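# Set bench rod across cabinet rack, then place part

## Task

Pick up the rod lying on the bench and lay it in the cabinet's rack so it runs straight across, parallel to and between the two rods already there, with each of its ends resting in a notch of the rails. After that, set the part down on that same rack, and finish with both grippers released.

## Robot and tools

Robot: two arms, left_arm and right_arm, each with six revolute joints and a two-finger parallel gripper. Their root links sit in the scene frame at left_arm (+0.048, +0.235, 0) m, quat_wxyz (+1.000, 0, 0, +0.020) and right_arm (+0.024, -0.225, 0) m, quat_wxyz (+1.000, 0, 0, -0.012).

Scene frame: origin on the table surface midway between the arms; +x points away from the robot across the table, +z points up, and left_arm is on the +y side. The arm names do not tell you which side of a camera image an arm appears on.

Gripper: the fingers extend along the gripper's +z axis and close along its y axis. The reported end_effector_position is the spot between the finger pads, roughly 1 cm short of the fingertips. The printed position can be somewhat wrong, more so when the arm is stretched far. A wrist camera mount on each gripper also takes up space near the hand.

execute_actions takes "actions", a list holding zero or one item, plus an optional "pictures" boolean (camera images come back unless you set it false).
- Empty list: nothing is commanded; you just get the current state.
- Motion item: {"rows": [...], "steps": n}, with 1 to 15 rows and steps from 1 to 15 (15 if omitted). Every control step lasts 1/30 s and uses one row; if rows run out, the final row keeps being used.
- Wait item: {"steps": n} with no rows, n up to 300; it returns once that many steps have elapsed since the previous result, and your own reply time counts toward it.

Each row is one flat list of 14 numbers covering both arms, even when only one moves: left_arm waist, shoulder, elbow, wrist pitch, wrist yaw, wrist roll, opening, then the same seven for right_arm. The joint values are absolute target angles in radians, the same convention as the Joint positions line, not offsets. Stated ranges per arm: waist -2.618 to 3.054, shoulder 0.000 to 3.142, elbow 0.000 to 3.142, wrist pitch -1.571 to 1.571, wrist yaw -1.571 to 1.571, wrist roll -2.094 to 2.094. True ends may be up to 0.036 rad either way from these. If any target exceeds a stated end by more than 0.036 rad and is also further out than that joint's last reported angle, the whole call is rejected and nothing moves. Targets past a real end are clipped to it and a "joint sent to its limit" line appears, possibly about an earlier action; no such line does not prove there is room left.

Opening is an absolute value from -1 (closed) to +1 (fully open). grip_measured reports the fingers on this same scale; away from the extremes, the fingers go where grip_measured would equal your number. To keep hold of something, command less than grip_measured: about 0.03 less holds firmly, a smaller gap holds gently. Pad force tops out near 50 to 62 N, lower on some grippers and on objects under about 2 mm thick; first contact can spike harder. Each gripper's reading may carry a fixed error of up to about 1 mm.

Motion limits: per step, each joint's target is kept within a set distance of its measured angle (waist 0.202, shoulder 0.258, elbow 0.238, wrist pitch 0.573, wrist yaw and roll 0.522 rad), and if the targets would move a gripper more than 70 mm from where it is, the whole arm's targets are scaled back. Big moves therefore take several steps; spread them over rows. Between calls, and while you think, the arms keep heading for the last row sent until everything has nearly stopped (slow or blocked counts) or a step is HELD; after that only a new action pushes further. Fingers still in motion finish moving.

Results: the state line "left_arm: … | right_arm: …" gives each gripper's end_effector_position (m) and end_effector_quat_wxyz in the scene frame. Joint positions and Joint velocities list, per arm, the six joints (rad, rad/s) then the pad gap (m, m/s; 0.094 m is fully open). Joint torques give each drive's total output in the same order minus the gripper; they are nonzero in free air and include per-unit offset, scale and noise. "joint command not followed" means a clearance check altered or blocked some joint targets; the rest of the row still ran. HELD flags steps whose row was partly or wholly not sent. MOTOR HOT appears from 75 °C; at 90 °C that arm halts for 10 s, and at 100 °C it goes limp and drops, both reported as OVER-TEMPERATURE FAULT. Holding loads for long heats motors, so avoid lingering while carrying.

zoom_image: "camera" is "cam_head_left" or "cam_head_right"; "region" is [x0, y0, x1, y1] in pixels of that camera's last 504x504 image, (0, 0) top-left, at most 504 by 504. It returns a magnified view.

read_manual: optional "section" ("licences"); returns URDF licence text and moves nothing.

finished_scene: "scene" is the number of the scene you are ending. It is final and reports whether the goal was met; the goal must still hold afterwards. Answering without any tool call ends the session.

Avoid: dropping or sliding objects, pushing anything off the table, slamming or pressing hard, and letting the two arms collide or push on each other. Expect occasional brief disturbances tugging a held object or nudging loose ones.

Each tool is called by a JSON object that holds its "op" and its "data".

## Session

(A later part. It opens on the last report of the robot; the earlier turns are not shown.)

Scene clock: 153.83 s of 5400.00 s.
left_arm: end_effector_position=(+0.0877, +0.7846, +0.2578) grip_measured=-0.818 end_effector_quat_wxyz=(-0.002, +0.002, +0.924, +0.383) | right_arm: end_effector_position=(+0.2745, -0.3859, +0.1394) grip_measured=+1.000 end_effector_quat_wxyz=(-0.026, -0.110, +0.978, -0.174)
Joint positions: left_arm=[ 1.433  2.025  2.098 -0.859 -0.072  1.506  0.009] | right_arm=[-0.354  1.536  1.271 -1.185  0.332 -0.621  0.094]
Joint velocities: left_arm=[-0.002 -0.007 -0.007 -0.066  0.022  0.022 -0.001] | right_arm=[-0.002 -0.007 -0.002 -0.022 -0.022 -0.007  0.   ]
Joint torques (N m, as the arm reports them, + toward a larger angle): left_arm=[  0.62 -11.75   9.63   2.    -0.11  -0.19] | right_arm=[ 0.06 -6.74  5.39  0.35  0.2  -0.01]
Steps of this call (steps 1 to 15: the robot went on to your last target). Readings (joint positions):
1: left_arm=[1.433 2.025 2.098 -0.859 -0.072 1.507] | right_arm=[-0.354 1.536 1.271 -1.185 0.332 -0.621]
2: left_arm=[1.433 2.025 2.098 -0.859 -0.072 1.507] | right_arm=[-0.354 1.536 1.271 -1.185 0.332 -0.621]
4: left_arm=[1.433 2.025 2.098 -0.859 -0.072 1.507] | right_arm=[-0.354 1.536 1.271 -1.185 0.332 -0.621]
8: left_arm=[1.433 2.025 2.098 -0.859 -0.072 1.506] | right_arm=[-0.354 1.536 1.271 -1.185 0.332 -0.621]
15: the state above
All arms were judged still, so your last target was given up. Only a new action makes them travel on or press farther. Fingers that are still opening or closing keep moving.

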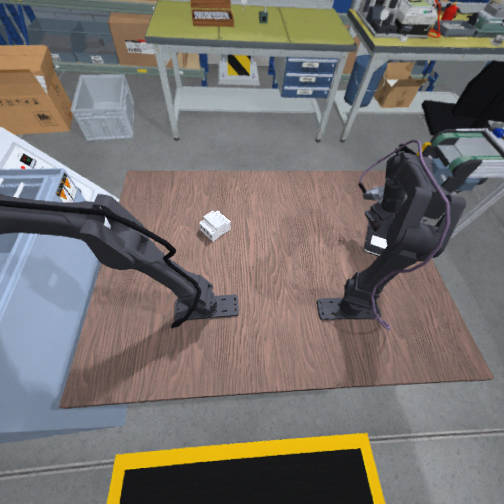

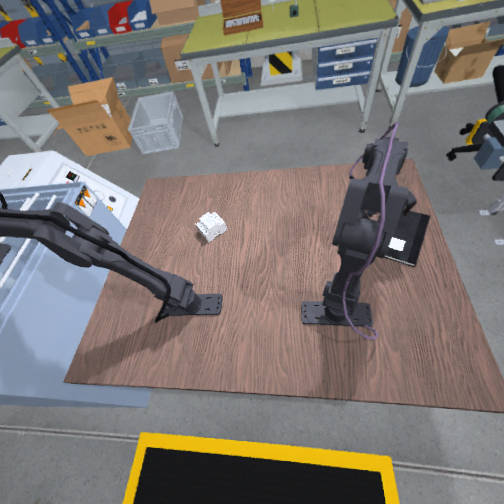

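{"op": "execute_actions", "data": {"actions": [{"rows":[[1.44,2.025,2.11,-0.86,-0.077,1.485,-0.86,-0.354,1.536,1.271,-1.185,0.332,-0.621,1],[1.44,2.035,2.11,-0.87,-0.077,1.485,-0.86,-0.354,1.536,1.271,-1.185,0.332,-0.621,1],[1.44,2.045,2.11,-0.88,-0.077,1.485,-0.86,-0.354,1.536,1.271,-1.185,0.332,-0.621,1]]}]}}

{"op": "zoom_image", "data": {"camera": "cam_head_right", "region": [0, 175, 90, 265]}}

{"op": "zoom_image", "data": {"camera": "cam_head_left", "region": [0, 160, 60, 220]}}

Scene clock: 165.80 s of 5400.00 s.
left_arm: end_effector_position=(+0.0876, +0.7836, +0.2407) grip_measured=-0.818 end_effector_quat_wxyz=(-0.003, +0.000, +0.933, +0.361) | right_arm: end_effector_position=(+0.2745, -0.3859, +0.1394) grip_measured=+1.000 end_effector_quat_wxyz=(-0.026, -0.110, +0.978, -0.174)
Joint positions: left_arm=[ 1.433  2.05   2.098 -0.883 -0.072  1.501  0.009] | right_arm=[-0.354  1.536  1.271 -1.185  0.332 -0.621  0.094]
Joint velocities: left_arm=[-0.002  0.007 -0.002 -0.007 -0.037  0.022 -0.   ] | right_arm=[ 0.007 -0.012  0.007  0.022  0.007  0.095  0.   ]
Joint torques (N m, as the arm reports them, + toward a larger angle): left_arm=[  0.42 -11.18   9.6    1.9   -0.1   -0.2 ] | right_arm=[-0.02 -6.73  5.39  0.34  0.2   0.  ]
Steps of this call (steps 1 to 90: nothing new was sent; then 8.47 s passed at rest; steps 91 to 105: all 15 steps of this action). Readings (joint positions):
91: left_arm=[1.433 2.025 2.098 -0.860 -0.072 1.506] | right_arm=[-0.354 1.536 1.271 -1.185 0.332 -0.621]
92: left_arm=[1.433 2.025 2.098 -0.861 -0.072 1.505] | right_arm=[-0.354 1.536 1.271 -1.185 0.332 -0.621]
94: left_arm=[1.433 2.028 2.098 -0.865 -0.072 1.503] | right_arm=[-0.354 1.536 1.271 -1.185 0.332 -0.621]
98: left_arm=[1.433 2.042 2.098 -0.875 -0.072 1.502] | right_arm=[-0.354 1.536 1.271 -1.185 0.332 -0.621]
105: the state above

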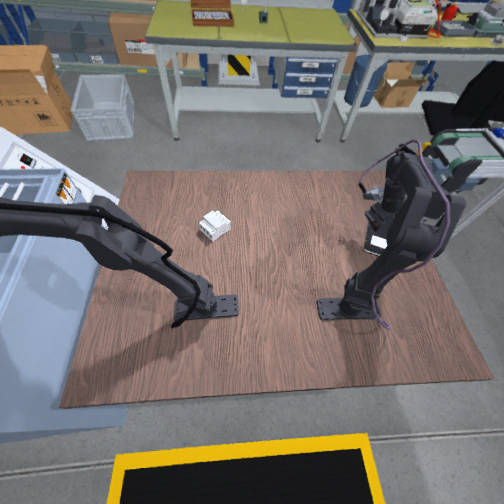

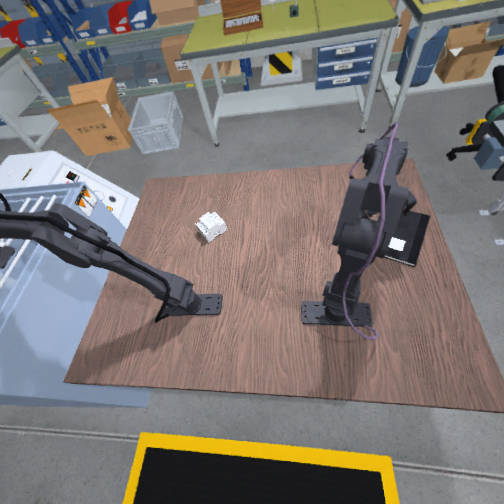

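Region (0, 175, 90, 265) of cam_head_right's 504x504 image, scaled by 5.600, with more detail than that image has.

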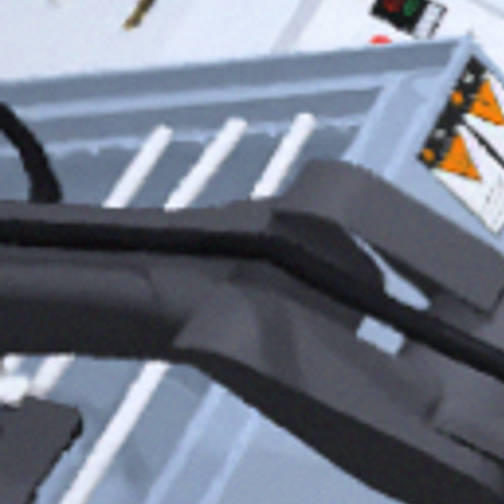

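Region (0, 160, 60, 220) of cam_head_left's 504x504 image, scaled by 8.400, with more detail than that image has.

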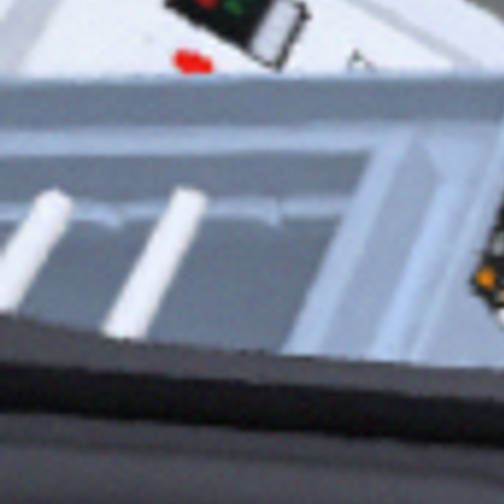

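{"op": "execute_actions", "data": {"actions": [{"rows":[[1.44,2.02,2.11,-0.88,-0.077,1.485,-0.86,-0.354,1.536,1.271,-1.185,0.332,-0.621,1],[1.44,2.0,2.11,-0.88,-0.077,1.485,-0.86,-0.354,1.536,1.271,-1.185,0.332,-0.621,1],[1.44,1.98,2.11,-0.88,-0.077,1.485,-0.86,-0.354,1.536,1.271,-1.185,0.332,-0.621,1],[1.44,1.98,2.11,-0.88,-0.077,1.485,-0.86,-0.354,1.536,1.271,-1.185,0.332,-0.621,1],[1.44,1.98,2.11,-0.92,-0.097,1.465,-0.86,-0.354,1.536,1.271,-1.185,0.332,-0.621,1],[1.44,1.98,2.11,-0.96,-0.097,1.465,-0.86,-0.354,1.536,1.271,-1.185,0.332,-0.621,1],[1.44,1.98,2.11,-1.0,-0.097,1.465,-0.86,-0.354,1.536,1.271,-1.185,0.332,-0.621,1]]}], "pictures": false}}

{"op": "execute_actions", "data": {"actions": [{"steps":30}]}}

{"op": "zoom_image", "data": {"camera": "cam_head_right", "region": [0, 175, 90, 265]}}

{"op": "zoom_image", "data": {"camera": "cam_head_left", "region": [0, 160, 60, 220]}}

Scene clock: 180.37 s of 5400.00 s.
left_arm: end_effector_position=(+0.0822, +0.7585, +0.2467) grip_measured=-0.818 end_effector_quat_wxyz=(-0.011, -0.010, +0.943, +0.333) | right_arm: end_effector_position=(+0.2745, -0.3859, +0.1394) grip_measured=+1.000 end_effector_quat_wxyz=(-0.026, -0.110, +0.978, -0.174)
Joint positions: left_arm=[ 1.433  2.006  2.098 -0.988 -0.088  1.483  0.009] | right_arm=[-0.354  1.536  1.271 -1.185  0.332 -0.621  0.094]
Joint velocities: left_arm=[-0.017 -0.017 -0.017 -0.154  0.022  0.051 -0.   ] | right_arm=[-0.012 -0.002  0.002  0.095  0.022  0.037  0.   ]
Joint torques (N m, as the arm reports them, + toward a larger angle): left_arm=[  0.49 -12.14   9.45   1.83  -0.11  -0.22] | right_arm=[ 0.01 -6.69  5.43  0.35  0.18  0.01]
Steps of this call (steps 1 to 15: the robot went on to your last target; steps 16 to 90: nothing new was sent; then 11.07 s passed at rest; steps 91 to 105: all 15 steps of this action). Readings (joint positions):
91: left_arm=[1.433 2.050 2.098 -0.883 -0.072 1.501] | right_arm=[-0.354 1.536 1.271 -1.185 0.332 -0.621]
92: left_arm=[1.433 2.049 2.098 -0.883 -0.072 1.501] | right_arm=[-0.354 1.536 1.271 -1.185 0.332 -0.621]
94: left_arm=[1.433 2.043 2.098 -0.886 -0.072 1.501] | right_arm=[-0.354 1.536 1.271 -1.185 0.332 -0.621]
98: left_arm=[1.433 2.017 2.098 -0.931 -0.082 1.489] | right_arm=[-0.354 1.536 1.271 -1.185 0.332 -0.621]
105: the state above

Scene clock: 181.37 s of 5400.00 s.
left_arm: end_effector_position=(+0.0817, +0.7562, +0.2449) grip_measured=-0.818 end_effector_quat_wxyz=(-0.012, -0.011, +0.945, +0.328) | right_arm: end_effector_position=(+0.2745, -0.3859, +0.1394) grip_measured=+1.000 end_effector_quat_wxyz=(-0.026, -0.110, +0.978, -0.174)
Joint positions: left_arm=[ 1.433  2.006  2.098 -1.    -0.09   1.481  0.009] | right_arm=[-0.354  1.536  1.271 -1.185  0.332 -0.621  0.094]
Joint velocities: left_arm=[-0.007 -0.012 -0.007 -0.022  0.066  0.007 -0.001] | right_arm=[ 0.012 -0.002  0.002 -0.022  0.037 -0.022  0.   ]
Joint torques (N m, as the arm reports them, + toward a larger angle): left_arm=[  0.46 -12.17   9.37   1.72  -0.13  -0.24] | right_arm=[ 0.01 -6.69  5.41  0.34  0.21  0.  ]
Steps of this call (steps 1 to 30: the robot went on to your last target). Readings (joint positions):
1: left_arm=[1.433 2.006 2.098 -0.991 -0.088 1.482] | right_arm=[-0.354 1.536 1.271 -1.185 0.332 -0.621]
2: left_arm=[1.433 2.006 2.098 -0.993 -0.089 1.482] | right_arm=[-0.354 1.536 1.271 -1.185 0.332 -0.621]
4: left_arm=[1.433 2.006 2.098 -0.995 -0.089 1.482] | right_arm=[-0.354 1.536 1.271 -1.185 0.332 -0.621]
8: left_arm=[1.433 2.006 2.098 -0.998 -0.089 1.481] | right_arm=[-0.354 1.536 1.271 -1.185 0.332 -0.621]
30: the state above
All arms were judged still, so your last target was given up. Only a new action makes them travel on or press farther. Fingers that are still opening or closing keep moving.

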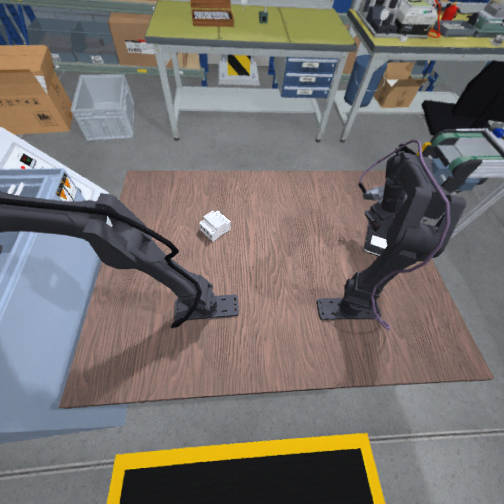

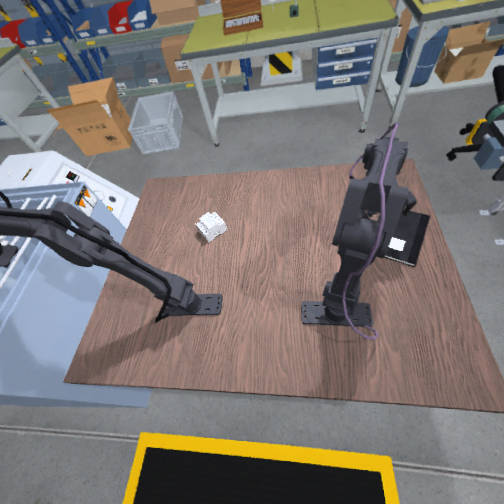

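Region (0, 175, 90, 265) of cam_head_right's 504x504 image, scaled by 5.600, with more detail than that image has.

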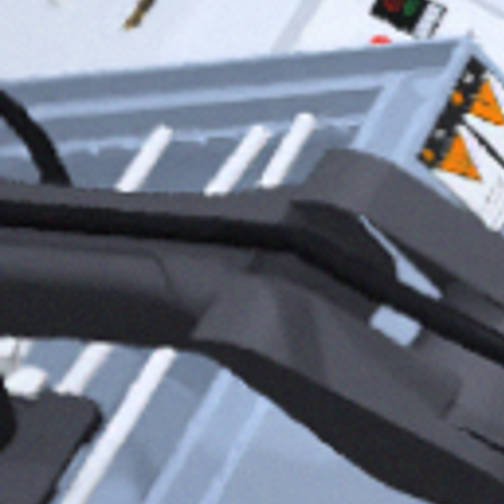

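Region (0, 160, 60, 220) of cam_head_left's 504x504 image, scaled by 8.400, with more detail than that image has.

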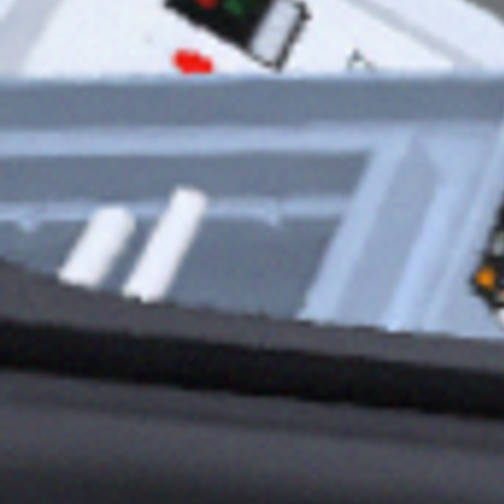

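{"op": "execute_actions", "data": {"actions": [{"rows":[[1.44,1.96,2.11,-1.0,-0.097,1.465,-0.86,-0.354,1.536,1.271,-1.185,0.332,-0.621,1],[1.43,1.96,2.11,-1.0,-0.097,1.465,-0.86,-0.354,1.536,1.271,-1.185,0.332,-0.621,1],[1.425,1.96,2.11,-1.0,-0.11,1.45,-0.86,-0.354,1.536,1.271,-1.185,0.332,-0.621,1],[1.42,1.96,2.11,-1.0,-0.12,1.43,-0.86,-0.354,1.536,1.271,-1.185,0.332,-0.621,1],[1.41,1.96,2.11,-1.0,-0.13,1.42,-0.86,-0.354,1.536,1.271,-1.185,0.332,-0.621,1],[1.4,1.96,2.11,-1.0,-0.144,1.406,-0.86,-0.354,1.536,1.271,-1.185,0.332,-0.621,1],[1.39,1.96,2.11,-1.0,-0.144,1.406,-0.86,-0.354,1.536,1.271,-1.185,0.332,-0.621,1],[1.382,1.96,2.11,-1.0,-0.144,1.406,-0.86,-0.354,1.536,1.271,-1.185,0.332,-0.621,1]]}], "pictures": false}}

{"op": "execute_actions", "data": {"actions": [{"steps":30}]}}

{"op": "zoom_image", "data": {"camera": "cam_head_right", "region": [0, 175, 90, 265]}}

{"op": "zoom_image", "data": {"camera": "cam_head_left", "region": [0, 160, 60, 220]}}

Scene clock: 197.70 s of 5400.00 s.
left_arm: end_effector_position=(+0.1010, +0.7543, +0.2454) grip_measured=-0.818 end_effector_quat_wxyz=(-0.013, -0.019, +0.944, +0.330) | right_arm: end_effector_position=(+0.2745, -0.3859, +0.1394) grip_measured=+1.000 end_effector_quat_wxyz=(-0.026, -0.110, +0.978, -0.174)
Joint positions: left_arm=[ 1.383  2.006  2.098 -1.    -0.128  1.426  0.009] | right_arm=[-0.354  1.536  1.271 -1.185  0.332 -0.621  0.094]
Joint velocities: left_arm=[-0.002 -0.007  0.007  0.022 -0.11  -0.022  0.   ] | right_arm=[-0.002  0.007 -0.007 -0.051 -0.037 -0.081  0.   ]
Joint torques (N m, as the arm reports them, + toward a larger angle): left_arm=[ -0.12 -13.59   9.47   1.72  -0.17  -0.21] | right_arm=[ 0.03 -6.71  5.4   0.35  0.19  0.  ]
Steps of this call (steps 1 to 90: nothing new was sent; then 12.83 s passed at rest; steps 91 to 105: all 15 steps of this action). Readings (joint positions):
91: left_arm=[1.433 2.006 2.098 -1.000 -0.090 1.481] | right_arm=[-0.354 1.536 1.271 -1.185 0.332 -0.621]
92: left_arm=[1.433 2.006 2.098 -1.000 -0.090 1.481] | right_arm=[-0.354 1.536 1.271 -1.185 0.332 -0.621]
94: left_arm=[1.433 2.006 2.098 -1.000 -0.095 1.473] | right_arm=[-0.354 1.536 1.271 -1.185 0.332 -0.621]
98: left_arm=[1.416 2.006 2.098 -1.000 -0.122 1.444] | right_arm=[-0.354 1.536 1.271 -1.185 0.332 -0.621]
105: the state above

Scene clock: 198.70 s of 5400.00 s.
left_arm: end_effector_position=(+0.0997, +0.7544, +0.2455) grip_measured=-0.818 end_effector_quat_wxyz=(-0.015, -0.022, +0.944, +0.330) | right_arm: end_effector_position=(+0.2745, -0.3859, +0.1394) grip_measured=+1.000 end_effector_quat_wxyz=(-0.026, -0.110, +0.978, -0.174)
Joint positions: left_arm=[ 1.383  2.006  2.098 -1.    -0.136  1.422  0.009] | right_arm=[-0.354  1.536  1.271 -1.185  0.332 -0.621  0.094]
Joint velocities: left_arm=[-0.002  0.002 -0.007 -0.022 -0.051 -0.066  0.001] | right_arm=[ 0.007 -0.007  0.012 -0.051 -0.066  0.007  0.   ]
Joint torques (N m, as the arm reports them, + toward a larger angle): left_arm=[ -0.19 -13.65   9.48   1.74  -0.14  -0.19] | right_arm=[ 0.05 -6.71  5.42  0.35  0.19  0.  ]
Steps of this call (steps 1 to 15: the robot went on to your last target; steps 16 to 30: nothing new was sent). Readings (joint positions):
1: left_arm=[1.383 2.006 2.098 -1.000 -0.130 1.426] | right_arm=[-0.354 1.536 1.271 -1.185 0.332 -0.621]
2: left_arm=[1.383 2.006 2.098 -1.000 -0.132 1.425] | right_arm=[-0.354 1.536 1.271 -1.185 0.332 -0.621]
4: left_arm=[1.383 2.006 2.098 -1.000 -0.133 1.424] | right_arm=[-0.354 1.536 1.271 -1.185 0.332 -0.621]
8: left_arm=[1.383 2.006 2.098 -1.000 -0.134 1.423] | right_arm=[-0.354 1.536 1.271 -1.185 0.332 -0.621]
30: the state above
All arms were judged still, so your last target was given up. Only a new action makes them travel on or press farther. Fingers that are still opening or closing keep moving.

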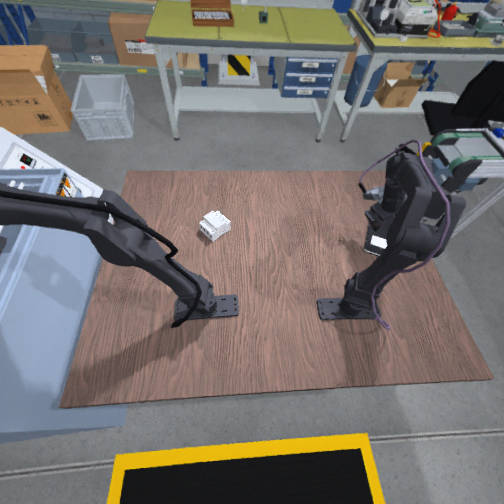

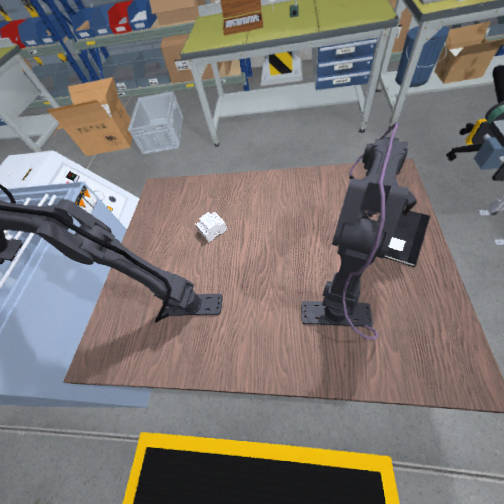

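Region (0, 175, 90, 265) of cam_head_right's 504x504 image, scaled by 5.600, with more detail than that image has.

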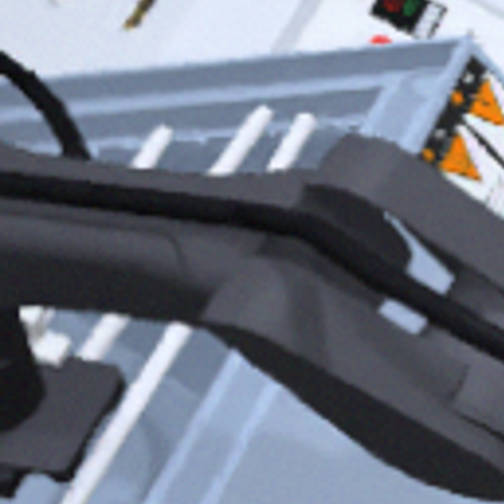

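Region (0, 160, 60, 220) of cam_head_left's 504x504 image, scaled by 8.400, with more detail than that image has.

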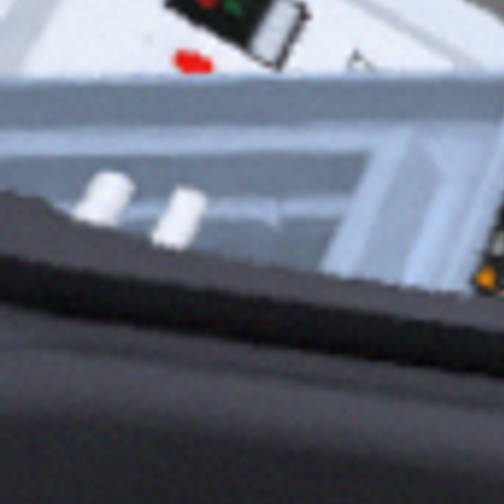

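{"op": "execute_actions", "data": {"actions": [{"rows":[[1.382,2.0,2.11,-0.99,-0.144,1.406,-0.86,-0.354,1.536,1.271,-1.185,0.332,-0.621,1],[1.382,2.01,2.11,-0.99,-0.144,1.406,-0.86,-0.354,1.536,1.271,-1.185,0.332,-0.621,1],[1.382,2.02,2.11,-0.99,-0.144,1.406,-0.86,-0.354,1.536,1.271,-1.185,0.332,-0.621,1],[1.382,2.028,2.11,-0.99,-0.144,1.406,-0.86,-0.354,1.536,1.271,-1.185,0.332,-0.621,1]]}]}}

{"op": "zoom_image", "data": {"camera": "cam_head_right", "region": [0, 175, 90, 265]}}

{"op": "zoom_image", "data": {"camera": "cam_head_left", "region": [0, 160, 60, 220]}}

Scene clock: 205.07 s of 5400.00 s.
left_arm: end_effector_position=(+0.1002, +0.7575, +0.2322) grip_measured=-0.818 end_effector_quat_wxyz=(-0.017, -0.022, +0.948, +0.318) | right_arm: end_effector_position=(+0.2745, -0.3859, +0.1394) grip_measured=+1.000 end_effector_quat_wxyz=(-0.026, -0.110, +0.978, -0.174)
Joint positions: left_arm=[ 1.383  2.032  2.098 -1.    -0.136  1.421  0.009] | right_arm=[-0.354  1.536  1.271 -1.185  0.332 -0.621  0.094]
Joint velocities: left_arm=[ 0.002  0.002 -0.017  0.007 -0.037  0.022 -0.001] | right_arm=[ 0.007  0.017 -0.002  0.022 -0.022 -0.007  0.   ]
Joint torques (N m, as the arm reports them, + toward a larger angle): left_arm=[ -0.08 -10.9    9.61   1.8   -0.17  -0.19] | right_arm=[ 0.04 -6.73  5.41  0.34  0.19  0.  ]
Steps of this call (steps 1 to 90: nothing new was sent; then 2.87 s passed at rest; steps 91 to 105: all 15 steps of this action). Readings (joint positions):
91: left_arm=[1.383 2.006 2.098 -1.000 -0.136 1.422] | right_arm=[-0.354 1.536 1.271 -1.185 0.332 -0.621]
92: left_arm=[1.383 2.006 2.098 -1.000 -0.136 1.422] | right_arm=[-0.354 1.536 1.271 -1.185 0.332 -0.621]
94: left_arm=[1.383 2.009 2.098 -1.000 -0.136 1.421] | right_arm=[-0.354 1.536 1.271 -1.185 0.332 -0.621]
98: left_arm=[1.383 2.023 2.098 -1.000 -0.136 1.421] | right_arm=[-0.354 1.536 1.271 -1.185 0.332 -0.621]
105: the state above

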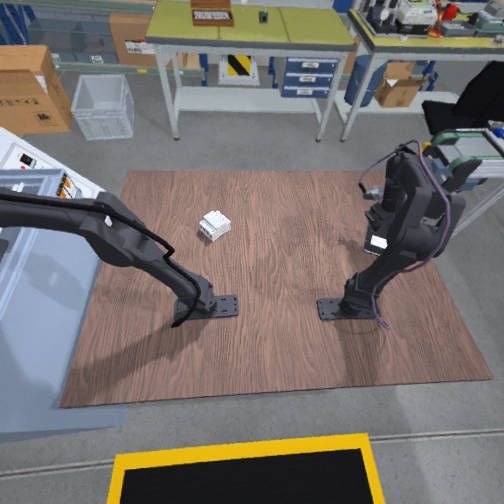

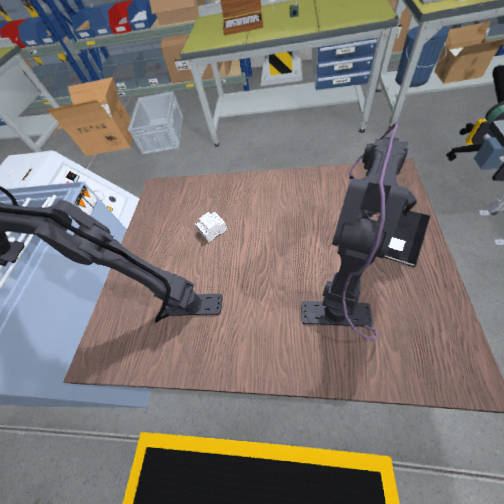

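Region (0, 175, 90, 265) of cam_head_right's 504x504 image, scaled by 5.600, with more detail than that image has.

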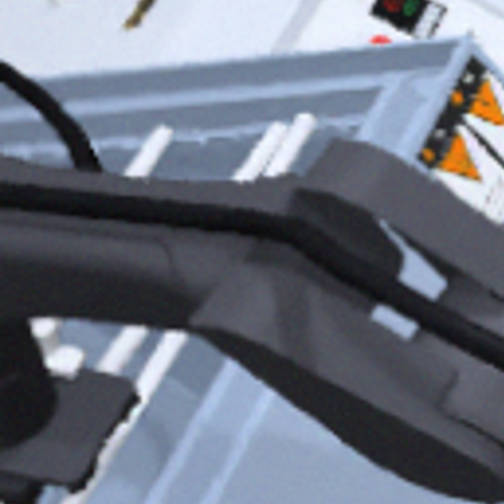

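Region (0, 160, 60, 220) of cam_head_left's 504x504 image, scaled by 8.400, with more detail than that image has.

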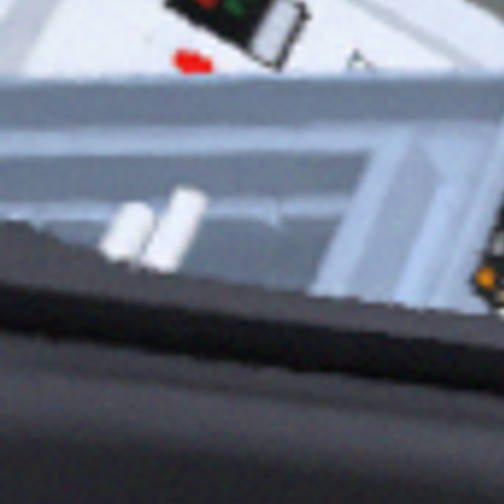

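{"op": "execute_actions", "data": {"actions": [{"rows":[[1.382,1.965,2.11,-0.97,-0.144,1.406,-0.86,-0.354,1.536,1.271,-1.185,0.332,-0.621,1]],"steps":12}], "pictures": false}}

{"op": "execute_actions", "data": {"actions": [{"rows":[[1.37,1.965,2.11,-0.97,-0.192,1.342,-0.86,-0.354,1.536,1.271,-1.185,0.332,-0.621,1],[1.36,1.965,2.11,-0.97,-0.192,1.342,-0.86,-0.354,1.536,1.271,-1.185,0.332,-0.621,1],[1.35,1.965,2.11,-0.97,-0.192,1.342,-0.86,-0.354,1.536,1.271,-1.185,0.332,-0.621,1],[1.34,1.965,2.11,-0.97,-0.192,1.342,-0.86,-0.354,1.536,1.271,-1.185,0.332,-0.621,1]]}], "pictures": false}}

{"op": "execute_actions", "data": {"actions": [{"rows":[[1.34,2.0,2.11,-0.97,-0.192,1.342,-0.86,-0.354,1.536,1.271,-1.185,0.332,-0.621,1],[1.34,2.01,2.11,-0.97,-0.192,1.342,-0.86,-0.354,1.536,1.271,-1.185,0.332,-0.621,1],[1.34,2.025,2.11,-0.97,-0.192,1.342,-0.86,-0.354,1.536,1.271,-1.185,0.332,-0.621,1]]}]}}

{"op": "zoom_image", "data": {"camera": "cam_head_right", "region": [0, 175, 90, 265]}}

{"op": "zoom_image", "data": {"camera": "cam_head_left", "region": [0, 160, 60, 220]}}

Scene clock: 218.27 s of 5400.00 s.
left_arm: end_effector_position=(+0.0997, +0.7546, +0.2540) grip_measured=-0.818 end_effector_quat_wxyz=(-0.014, -0.023, +0.940, +0.341) | right_arm: end_effector_position=(+0.2745, -0.3859, +0.1394) grip_measured=+1.000 end_effector_quat_wxyz=(-0.026, -0.110, +0.978, -0.174)
Joint positions: left_arm=[ 1.383  1.992  2.098 -0.99  -0.136  1.421  0.009] | right_arm=[-0.354  1.536  1.271 -1.185  0.332 -0.621  0.094]
Joint velocities: left_arm=[ 0.002  0.007 -0.017  0.066 -0.007  0.022 -0.001] | right_arm=[-0.012 -0.017  0.007 -0.007  0.007  0.022  0.   ]
Joint torques (N m, as the arm reports them, + toward a larger angle): left_arm=[ -0.12 -12.11   9.31   1.98  -0.13  -0.18] | right_arm=[ 0.01 -6.75  5.41  0.35  0.19  0.  ]
Steps of this call (steps 1 to 15: the robot went on to your last target; steps 16 to 90: nothing new was sent; then 9.80 s passed at rest; steps 91 to 102: all 12 steps of this action). Readings (joint positions):
91: left_arm=[1.383 2.030 2.098 -1.000 -0.136 1.421] | right_arm=[-0.354 1.536 1.271 -1.185 0.332 -0.621]
92: left_arm=[1.383 2.028 2.098 -1.000 -0.136 1.421] | right_arm=[-0.354 1.536 1.271 -1.185 0.332 -0.621]
94: left_arm=[1.383 2.018 2.098 -0.998 -0.136 1.421] | right_arm=[-0.354 1.536 1.271 -1.185 0.332 -0.621]
98: left_arm=[1.383 1.997 2.098 -0.993 -0.136 1.421] | right_arm=[-0.354 1.536 1.271 -1.185 0.332 -0.621]
102: the state above

Scene clock: 218.77 s of 5400.00 s.
left_arm: end_effector_position=(+0.1126, +0.7528, +0.2550) grip_measured=-0.818 end_effector_quat_wxyz=(-0.017, -0.041, +0.937, +0.345) | right_arm: end_effector_position=(+0.2745, -0.3859, +0.1394) grip_measured=+1.000 end_effector_quat_wxyz=(-0.026, -0.110, +0.978, -0.174)
Joint positions: left_arm=[ 1.343  1.992  2.098 -0.99  -0.18   1.36   0.009] | right_arm=[-0.354  1.536  1.271 -1.185  0.332 -0.621  0.094]
Joint velocities: left_arm=[ 0.002 -0.007  0.007 -0.022 -0.007 -0.037 -0.   ] | right_arm=[ 0.002  0.007  0.002  0.022  0.007 -0.037  0.   ]
Joint torques (N m, as the arm reports them, + toward a larger angle): left_arm=[ -0.27 -12.18   9.36   1.98  -0.19  -0.2 ] | right_arm=[ 0.01 -6.75  5.43  0.35  0.2   0.  ]
Steps of this call (steps 1 to 15: all 15 steps of this action). Readings (joint positions):
1: left_arm=[1.382 1.992 2.098 -0.990 -0.142 1.412] | right_arm=[-0.354 1.536 1.271 -1.185 0.332 -0.621]
2: left_arm=[1.381 1.992 2.098 -0.990 -0.151 1.401] | right_arm=[-0.354 1.536 1.271 -1.185 0.332 -0.621]
4: left_arm=[1.373 1.992 2.098 -0.990 -0.167 1.385] | right_arm=[-0.354 1.536 1.271 -1.185 0.332 -0.621]
8: left_arm=[1.349 1.992 2.098 -0.990 -0.175 1.369] | right_arm=[-0.354 1.536 1.271 -1.185 0.332 -0.621]
15: the state above

Scene clock: 219.27 s of 5400.00 s.
left_arm: end_effector_position=(+0.1131, +0.7583, +0.2346) grip_measured=-0.818 end_effector_quat_wxyz=(-0.022, -0.041, +0.944, +0.328) | right_arm: end_effector_position=(+0.2745, -0.3859, +0.1394) grip_measured=+1.000 end_effector_quat_wxyz=(-0.026, -0.110, +0.978, -0.174)
Joint positions: left_arm=[ 1.343  2.034  2.098 -0.988 -0.183  1.358  0.009] | right_arm=[-0.354  1.536  1.271 -1.185  0.332 -0.621  0.094]
Joint velocities: left_arm=[ 0.007 -0.007  0.012 -0.007  0.007 -0.022 -0.001] | right_arm=[-0.012  0.002 -0.002 -0.066 -0.022  0.007  0.   ]
Joint torques (N m, as the arm reports them, + toward a larger angle): left_arm=[ -0.3  -11.15   9.45   1.89  -0.19  -0.21] | right_arm=[ 0.05 -6.7   5.39  0.35  0.2   0.  ]
Steps of this call (steps 1 to 15: all 15 steps of this action). Readings (joint positions):
1: left_arm=[1.343 1.992 2.098 -0.990 -0.180 1.360] | right_arm=[-0.354 1.536 1.271 -1.185 0.332 -0.621]
2: left_arm=[1.343 1.994 2.098 -0.990 -0.181 1.360] | right_arm=[-0.354 1.536 1.271 -1.185 0.332 -0.621]
4: left_arm=[1.343 2.000 2.098 -0.988 -0.181 1.359] | right_arm=[-0.354 1.536 1.271 -1.185 0.332 -0.621]
8: left_arm=[1.343 2.023 2.098 -0.988 -0.182 1.358] | right_arm=[-0.354 1.536 1.271 -1.185 0.332 -0.621]
15: the state above

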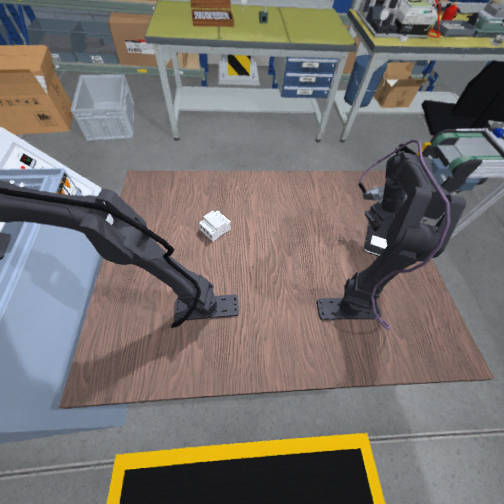

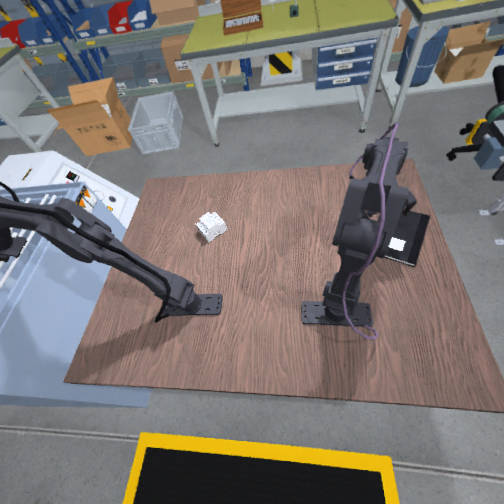

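Region (0, 175, 90, 265) of cam_head_right's 504x504 image, scaled by 5.600, with more detail than that image has.

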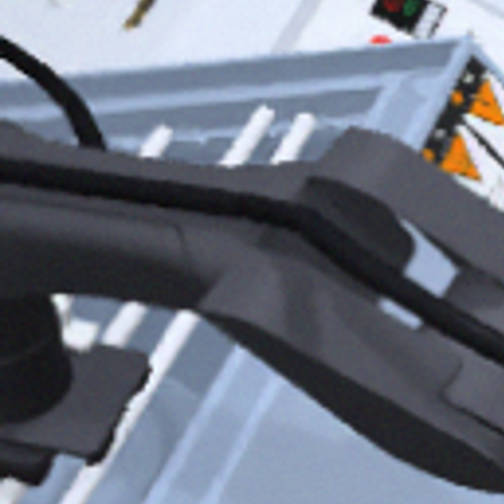

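Region (0, 160, 60, 220) of cam_head_left's 504x504 image, scaled by 8.400, with more detail than that image has.

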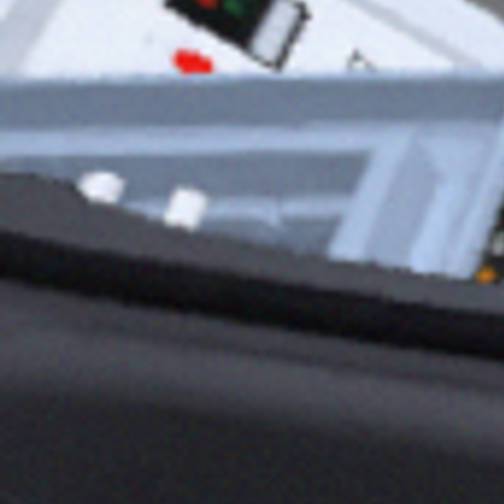

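{"op": "execute_actions", "data": {"actions": [{"rows":[[1.34,2.025,2.11,-0.94,-0.195,1.335,-0.86,-0.354,1.536,1.271,-1.185,0.332,-0.621,1]]}], "pictures": false}}

{"op": "execute_actions", "data": {"actions": [{"rows":[[1.34,2.06,2.11,-0.94,-0.195,1.335,-0.86,-0.354,1.536,1.271,-1.185,0.332,-0.621,1]]}]}}

{"op": "zoom_image", "data": {"camera": "cam_head_right", "region": [0, 175, 90, 265]}}

{"op": "zoom_image", "data": {"camera": "cam_head_left", "region": [0, 160, 60, 220]}}

Scene clock: 226.23 s of 5400.00 s.
left_arm: end_effector_position=(+0.1135, +0.7629, +0.2383) grip_measured=-0.818 end_effector_quat_wxyz=(-0.019, -0.045, +0.940, +0.339) | right_arm: end_effector_position=(+0.2745, -0.3859, +0.1394) grip_measured=+1.000 end_effector_quat_wxyz=(-0.026, -0.110, +0.978, -0.174)
Joint positions: left_arm=[ 1.343  2.034  2.098 -0.964 -0.185  1.351  0.009] | right_arm=[-0.354  1.536  1.271 -1.185  0.332 -0.621  0.094]
Joint velocities: left_arm=[-0.002  0.007  0.002  0.037 -0.037 -0.066 -0.   ] | right_arm=[-0.007 -0.022 -0.017  0.007 -0.007 -0.022  0.   ]
Joint torques (N m, as the arm reports them, + toward a larger angle): left_arm=[ -0.26 -11.12   9.57   1.99  -0.2   -0.21] | right_arm=[ 0.01 -6.69  5.39  0.36  0.2   0.01]
Steps of this call (steps 1 to 15: the robot went on to your last target; steps 16 to 90: nothing new was sent; then 3.47 s passed at rest; steps 91 to 105: all 15 steps of this action). Readings (joint positions):
91: left_arm=[1.343 2.034 2.098 -0.986 -0.183 1.357] | right_arm=[-0.354 1.536 1.271 -1.185 0.332 -0.621]
92: left_arm=[1.343 2.034 2.098 -0.982 -0.184 1.356] | right_arm=[-0.354 1.536 1.271 -1.185 0.332 -0.621]
94: left_arm=[1.343 2.034 2.098 -0.975 -0.184 1.354] | right_arm=[-0.354 1.536 1.271 -1.185 0.332 -0.621]
98: left_arm=[1.343 2.034 2.098 -0.967 -0.185 1.352] | right_arm=[-0.354 1.536 1.271 -1.185 0.332 -0.621]
105: the state above

Scene clock: 226.73 s of 5400.00 s.
left_arm: end_effector_position=(+0.1144, +0.7676, +0.2229) grip_measured=-0.818 end_effector_quat_wxyz=(-0.021, -0.046, +0.944, +0.327) | right_arm: end_effector_position=(+0.2745, -0.3859, +0.1394) grip_measured=+1.000 end_effector_quat_wxyz=(-0.026, -0.110, +0.978, -0.174)
Joint positions: left_arm=[ 1.343  2.065  2.098 -0.958 -0.185  1.347  0.009] | right_arm=[-0.354  1.536  1.271 -1.185  0.332 -0.621  0.094]
Joint velocities: left_arm=[-0.002 -0.012  0.002 -0.037  0.037 -0.037  0.001] | right_arm=[-0.002 -0.022 -0.012  0.007 -0.022  0.066  0.   ]
Joint torques (N m, as the arm reports them, + toward a larger angle): left_arm=[ -0.37 -11.25   9.55   1.91  -0.16  -0.14] | right_arm=[ 0.03 -6.7   5.41  0.35  0.19  0.  ]
Steps of this call (steps 1 to 15: all 15 steps of this action). Readings (joint positions):
1: left_arm=[1.343 2.036 2.098 -0.964 -0.185 1.351] | right_arm=[-0.354 1.536 1.271 -1.185 0.332 -0.621]
2: left_arm=[1.343 2.037 2.098 -0.962 -0.185 1.351] | right_arm=[-0.354 1.536 1.271 -1.185 0.332 -0.621]
4: left_arm=[1.343 2.046 2.098 -0.960 -0.185 1.351] | right_arm=[-0.354 1.536 1.271 -1.185 0.332 -0.621]
8: left_arm=[1.343 2.063 2.098 -0.960 -0.185 1.349] | right_arm=[-0.354 1.536 1.271 -1.185 0.332 -0.621]
15: the state above

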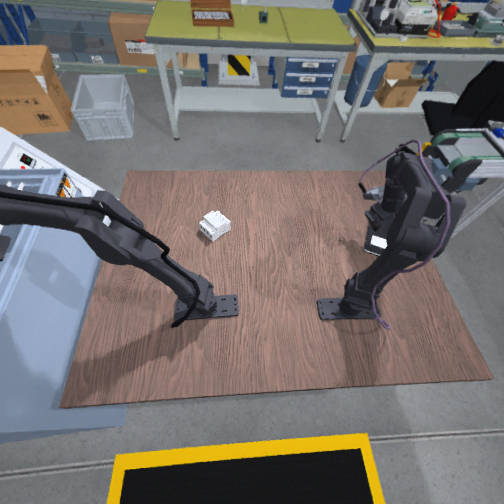

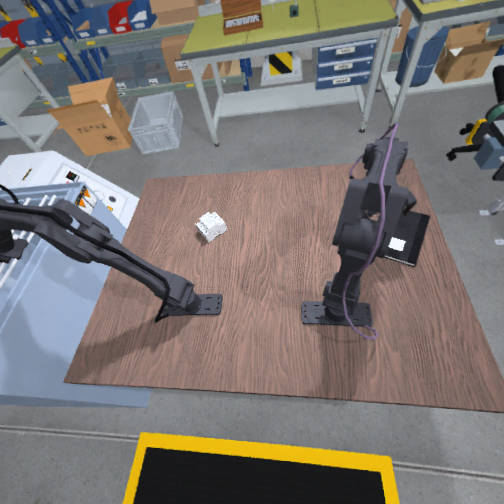

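Region (0, 175, 90, 265) of cam_head_right's 504x504 image, scaled by 5.600, with more detail than that image has.

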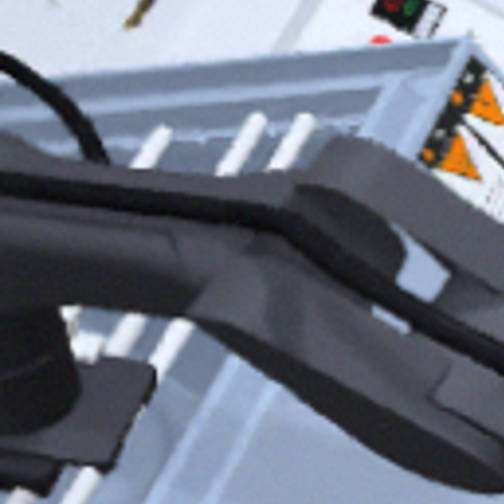

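Region (0, 160, 60, 220) of cam_head_left's 504x504 image, scaled by 8.400, with more detail than that image has.

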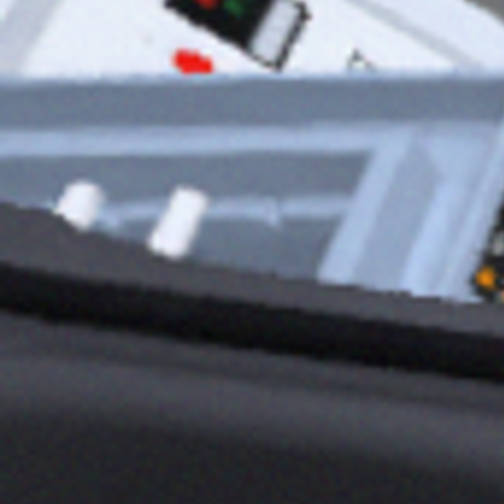

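{"op": "execute_actions", "data": {"actions": [{"rows":[[1.34,2.03,2.11,-0.985,-0.195,1.34,-0.86,-0.354,1.536,1.271,-1.185,0.332,-0.621,1]]}]}}

{"op": "zoom_image", "data": {"camera": "cam_head_right", "region": [0, 180, 70, 270]}}

{"op": "zoom_image", "data": {"camera": "cam_head_left", "region": [0, 160, 60, 220]}}

Scene clock: 237.03 s of 5400.00 s.
left_arm: end_effector_position=(+0.1136, +0.7634, +0.2198) grip_measured=-0.818 end_effector_quat_wxyz=(-0.024, -0.046, +0.947, +0.317) | right_arm: end_effector_position=(+0.2745, -0.3859, +0.1394) grip_measured=+1.000 end_effector_quat_wxyz=(-0.026, -0.110, +0.978, -0.174)
Joint positions: left_arm=[ 1.343  2.065  2.098 -0.979 -0.185  1.346  0.009] | right_arm=[-0.354  1.536  1.271 -1.185  0.332 -0.621  0.094]
Joint velocities: left_arm=[-0.017 -0.002 -0.017 -0.081 -0.051  0.051 -0.001] | right_arm=[-0.002 -0.002 -0.017 -0.051 -0.066  0.007  0.   ]
Joint torques (N m, as the arm reports them, + toward a larger angle): left_arm=[ -0.35 -13.34   9.51   1.66  -0.2   -0.09] | right_arm=[ 0.04 -6.71  5.37  0.34  0.18  0.  ]
Steps of this call (steps 1 to 15: the robot went on to your last target; steps 16 to 90: nothing new was sent; then 6.80 s passed at rest; steps 91 to 105: all 15 steps of this action). Readings (joint positions):
91: left_arm=[1.343 2.065 2.098 -0.958 -0.185 1.347] | right_arm=[-0.354 1.536 1.271 -1.185 0.332 -0.621]
92: left_arm=[1.343 2.065 2.098 -0.962 -0.185 1.347] | right_arm=[-0.354 1.536 1.271 -1.185 0.332 -0.621]
94: left_arm=[1.343 2.065 2.098 -0.966 -0.185 1.346] | right_arm=[-0.354 1.536 1.271 -1.185 0.332 -0.621]
98: left_arm=[1.343 2.065 2.098 -0.972 -0.185 1.346] | right_arm=[-0.354 1.536 1.271 -1.185 0.332 -0.621]
105: the state above

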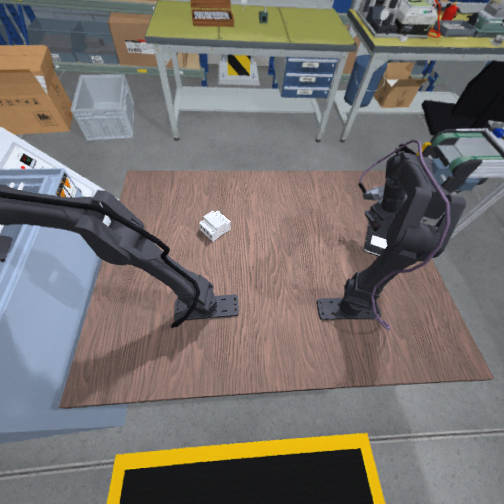

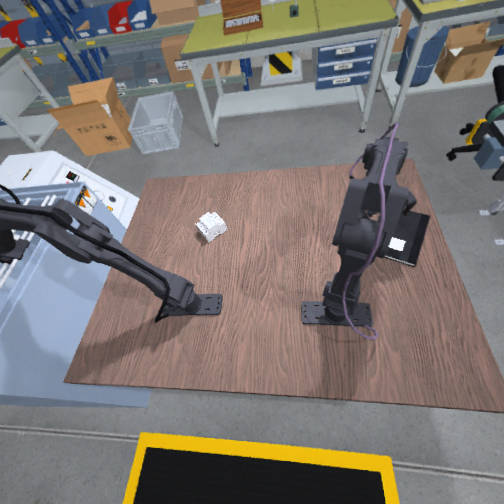

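Region (0, 180, 70, 270) of cam_head_right's 504x504 image, scaled by 5.600, with more detail than that image has.

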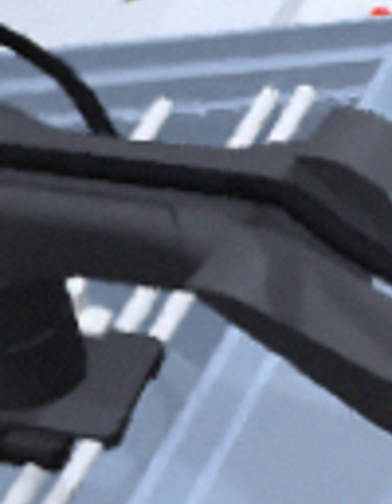

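Region (0, 160, 60, 220) of cam_head_left's 504x504 image, scaled by 8.400, with more detail than that image has.

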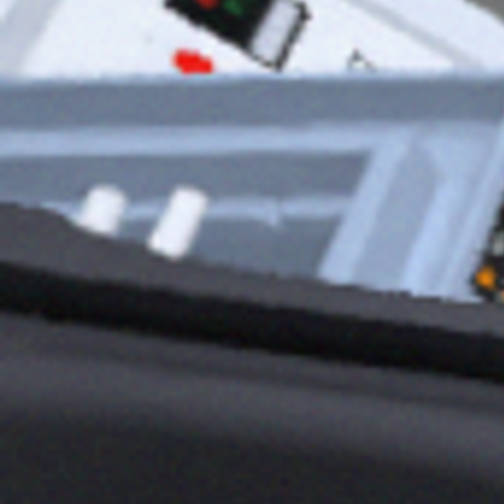

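{"op": "execute_actions", "data": {"actions": [{"rows":[[1.34,2.0,2.11,-0.985,-0.195,1.34,-0.86,-0.354,1.536,1.271,-1.185,0.332,-0.621,1]],"steps":12}], "pictures": false}}

{"op": "execute_actions", "data": {"actions": [{"rows":[[1.364,2.04,2.11,-0.825,-0.205,1.385,-0.86,-0.354,1.536,1.271,-1.185,0.332,-0.621,1]]}], "pictures": false}}

{"op": "execute_actions", "data": {"actions": [{"rows":[[1.364,2.06,2.11,-0.825,-0.205,1.385,-0.86,-0.354,1.536,1.271,-1.185,0.332,-0.621,1],[1.364,2.06,2.11,-0.825,-0.205,1.385,-0.86,-0.354,1.536,1.271,-1.185,0.332,-0.621,1],[1.364,2.075,2.11,-0.825,-0.205,1.385,-0.86,-0.354,1.536,1.271,-1.185,0.332,-0.621,1],[1.364,2.075,2.11,-0.825,-0.205,1.385,-0.86,-0.354,1.536,1.271,-1.185,0.332,-0.621,1],[1.364,2.088,2.11,-0.825,-0.205,1.385,-0.86,-0.354,1.536,1.271,-1.185,0.332,-0.621,1]]}]}}

{"op": "zoom_image", "data": {"camera": "cam_head_right", "region": [0, 180, 70, 270]}}

{"op": "zoom_image", "data": {"camera": "cam_head_left", "region": [0, 160, 60, 220]}}

Scene clock: 255.67 s of 5400.00 s.
left_arm: end_effector_position=(+0.1124, +0.7582, +0.2377) grip_measured=-0.818 end_effector_quat_wxyz=(-0.021, -0.047, +0.942, +0.332) | right_arm: end_effector_position=(+0.2745, -0.3859, +0.1394) grip_measured=+1.000 end_effector_quat_wxyz=(-0.026, -0.110, +0.978, -0.174)
Joint positions: left_arm=[ 1.343  2.028  2.098 -0.986 -0.187  1.346  0.009] | right_arm=[-0.354  1.536  1.271 -1.185  0.332 -0.621  0.094]
Joint velocities: left_arm=[-0.007  0.007  0.012 -0.081  0.037 -0.022 -0.001] | right_arm=[-0.012  0.002 -0.012 -0.051 -0.051 -0.007  0.   ]
Joint torques (N m, as the arm reports them, + toward a larger angle): left_arm=[ -0.37 -12.57   9.37   1.76  -0.19  -0.07] | right_arm=[-0.01 -6.67  5.41  0.35  0.2   0.01]
Steps of this call (steps 1 to 15: the robot went on to your last target; steps 16 to 90: nothing new was sent; then 15.23 s passed at rest; steps 91 to 102: all 12 steps of this action). Readings (joint positions):
91: left_arm=[1.343 2.063 2.098 -0.981 -0.185 1.346] | right_arm=[-0.354 1.536 1.271 -1.185 0.332 -0.621]
92: left_arm=[1.343 2.060 2.098 -0.983 -0.185 1.346] | right_arm=[-0.354 1.536 1.271 -1.185 0.332 -0.621]
94: left_arm=[1.343 2.050 2.098 -0.985 -0.185 1.346] | right_arm=[-0.354 1.536 1.271 -1.185 0.332 -0.621]
98: left_arm=[1.343 2.031 2.098 -0.986 -0.186 1.346] | right_arm=[-0.354 1.536 1.271 -1.185 0.332 -0.621]
102: the state above

Scene clock: 256.17 s of 5400.00 s.
left_arm: end_effector_position=(+0.1081, +0.7847, +0.2528) grip_measured=-0.818 end_effector_quat_wxyz=(-0.021, -0.045, +0.921, +0.386) | right_arm: end_effector_position=(+0.2745, -0.3859, +0.1394) grip_measured=+1.000 end_effector_quat_wxyz=(-0.026, -0.110, +0.978, -0.174)
Joint positions: left_arm=[ 1.357  2.04   2.098 -0.854 -0.195  1.38   0.009] | right_arm=[-0.354  1.536  1.271 -1.185  0.332 -0.621  0.094]
Joint velocities: left_arm=[-0.012 -0.007  0.012  0.022  0.022 -0.022 -0.001] | right_arm=[ 0.007  0.012 -0.012  0.037  0.066  0.11   0.   ]
Joint torques (N m, as the arm reports them, + toward a larger angle): left_arm=[  0.48 -10.75   9.74   2.15  -0.22   0.03] | right_arm=[ 0.04 -6.67  5.4   0.36  0.19  0.01]
Steps of this call (steps 1 to 15: all 15 steps of this action). Readings (joint positions):
1: left_arm=[1.344 2.030 2.098 -0.976 -0.187 1.352] | right_arm=[-0.354 1.536 1.271 -1.185 0.332 -0.621]
2: left_arm=[1.345 2.032 2.098 -0.952 -0.188 1.358] | right_arm=[-0.354 1.536 1.271 -1.185 0.332 -0.621]
4: left_arm=[1.350 2.036 2.098 -0.911 -0.190 1.366] | right_arm=[-0.354 1.536 1.271 -1.185 0.332 -0.621]
8: left_arm=[1.356 2.040 2.098 -0.872 -0.194 1.375] | right_arm=[-0.354 1.536 1.271 -1.185 0.332 -0.621]
15: the state above

Scene clock: 256.67 s of 5400.00 s.
left_arm: end_effector_position=(+0.1096, +0.7936, +0.2224) grip_measured=-0.818 end_effector_quat_wxyz=(-0.026, -0.042, +0.930, +0.364) | right_arm: end_effector_position=(+0.2745, -0.3859, +0.1394) grip_measured=+1.000 end_effector_quat_wxyz=(-0.026, -0.110, +0.978, -0.174)
Joint positions: left_arm=[ 1.357  2.1    2.098 -0.843 -0.196  1.381  0.009] | right_arm=[-0.354  1.536  1.271 -1.185  0.332 -0.621  0.094]
Joint velocities: left_arm=[ 0.007  0.012 -0.012  0.022  0.022  0.007  0.001] | right_arm=[ 0.007 -0.017  0.002 -0.051  0.037  0.037  0.   ]
Joint torques (N m, as the arm reports them, + toward a larger angle): left_arm=[  0.67 -12.14   9.74   1.95  -0.17   0.05] | right_arm=[ 0.03 -6.7   5.37  0.35  0.2   0.  ]
Steps of this call (steps 1 to 15: all 15 steps of this action). Readings (joint positions):
1: left_arm=[1.357 2.042 2.098 -0.853 -0.195 1.380] | right_arm=[-0.354 1.536 1.271 -1.185 0.332 -0.621]
2: left_arm=[1.357 2.043 2.098 -0.851 -0.195 1.380] | right_arm=[-0.354 1.536 1.271 -1.185 0.332 -0.621]
4: left_arm=[1.357 2.052 2.098 -0.847 -0.196 1.381] | right_arm=[-0.354 1.536 1.271 -1.185 0.332 -0.621]
8: left_arm=[1.357 2.083 2.098 -0.845 -0.196 1.381] | right_arm=[-0.354 1.536 1.271 -1.185 0.332 -0.621]
15: the state above

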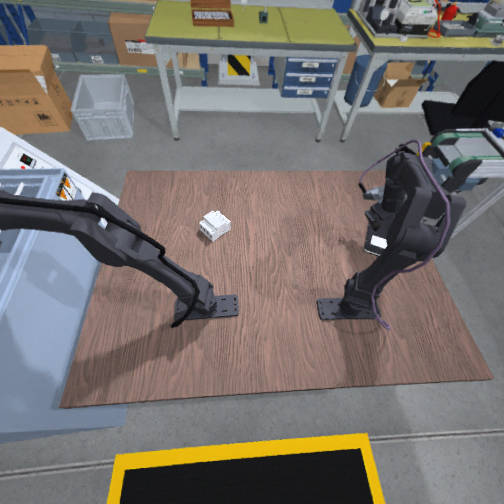

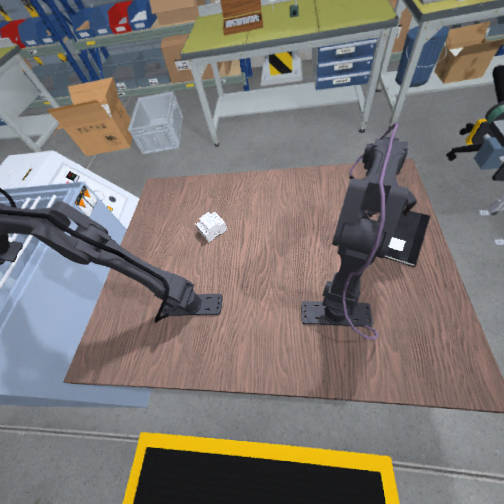

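Region (0, 180, 70, 270) of cam_head_right's 504x504 image, scaled by 5.600, with more detail than that image has.

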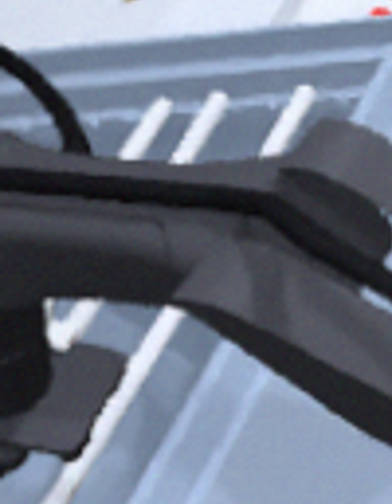

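Region (0, 160, 60, 220) of cam_head_left's 504x504 image, scaled by 8.400, with more detail than that image has.

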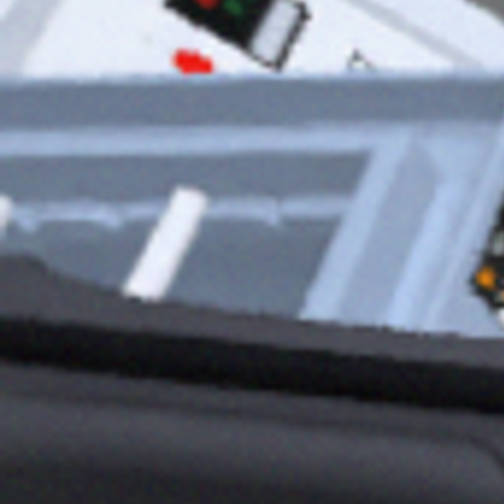

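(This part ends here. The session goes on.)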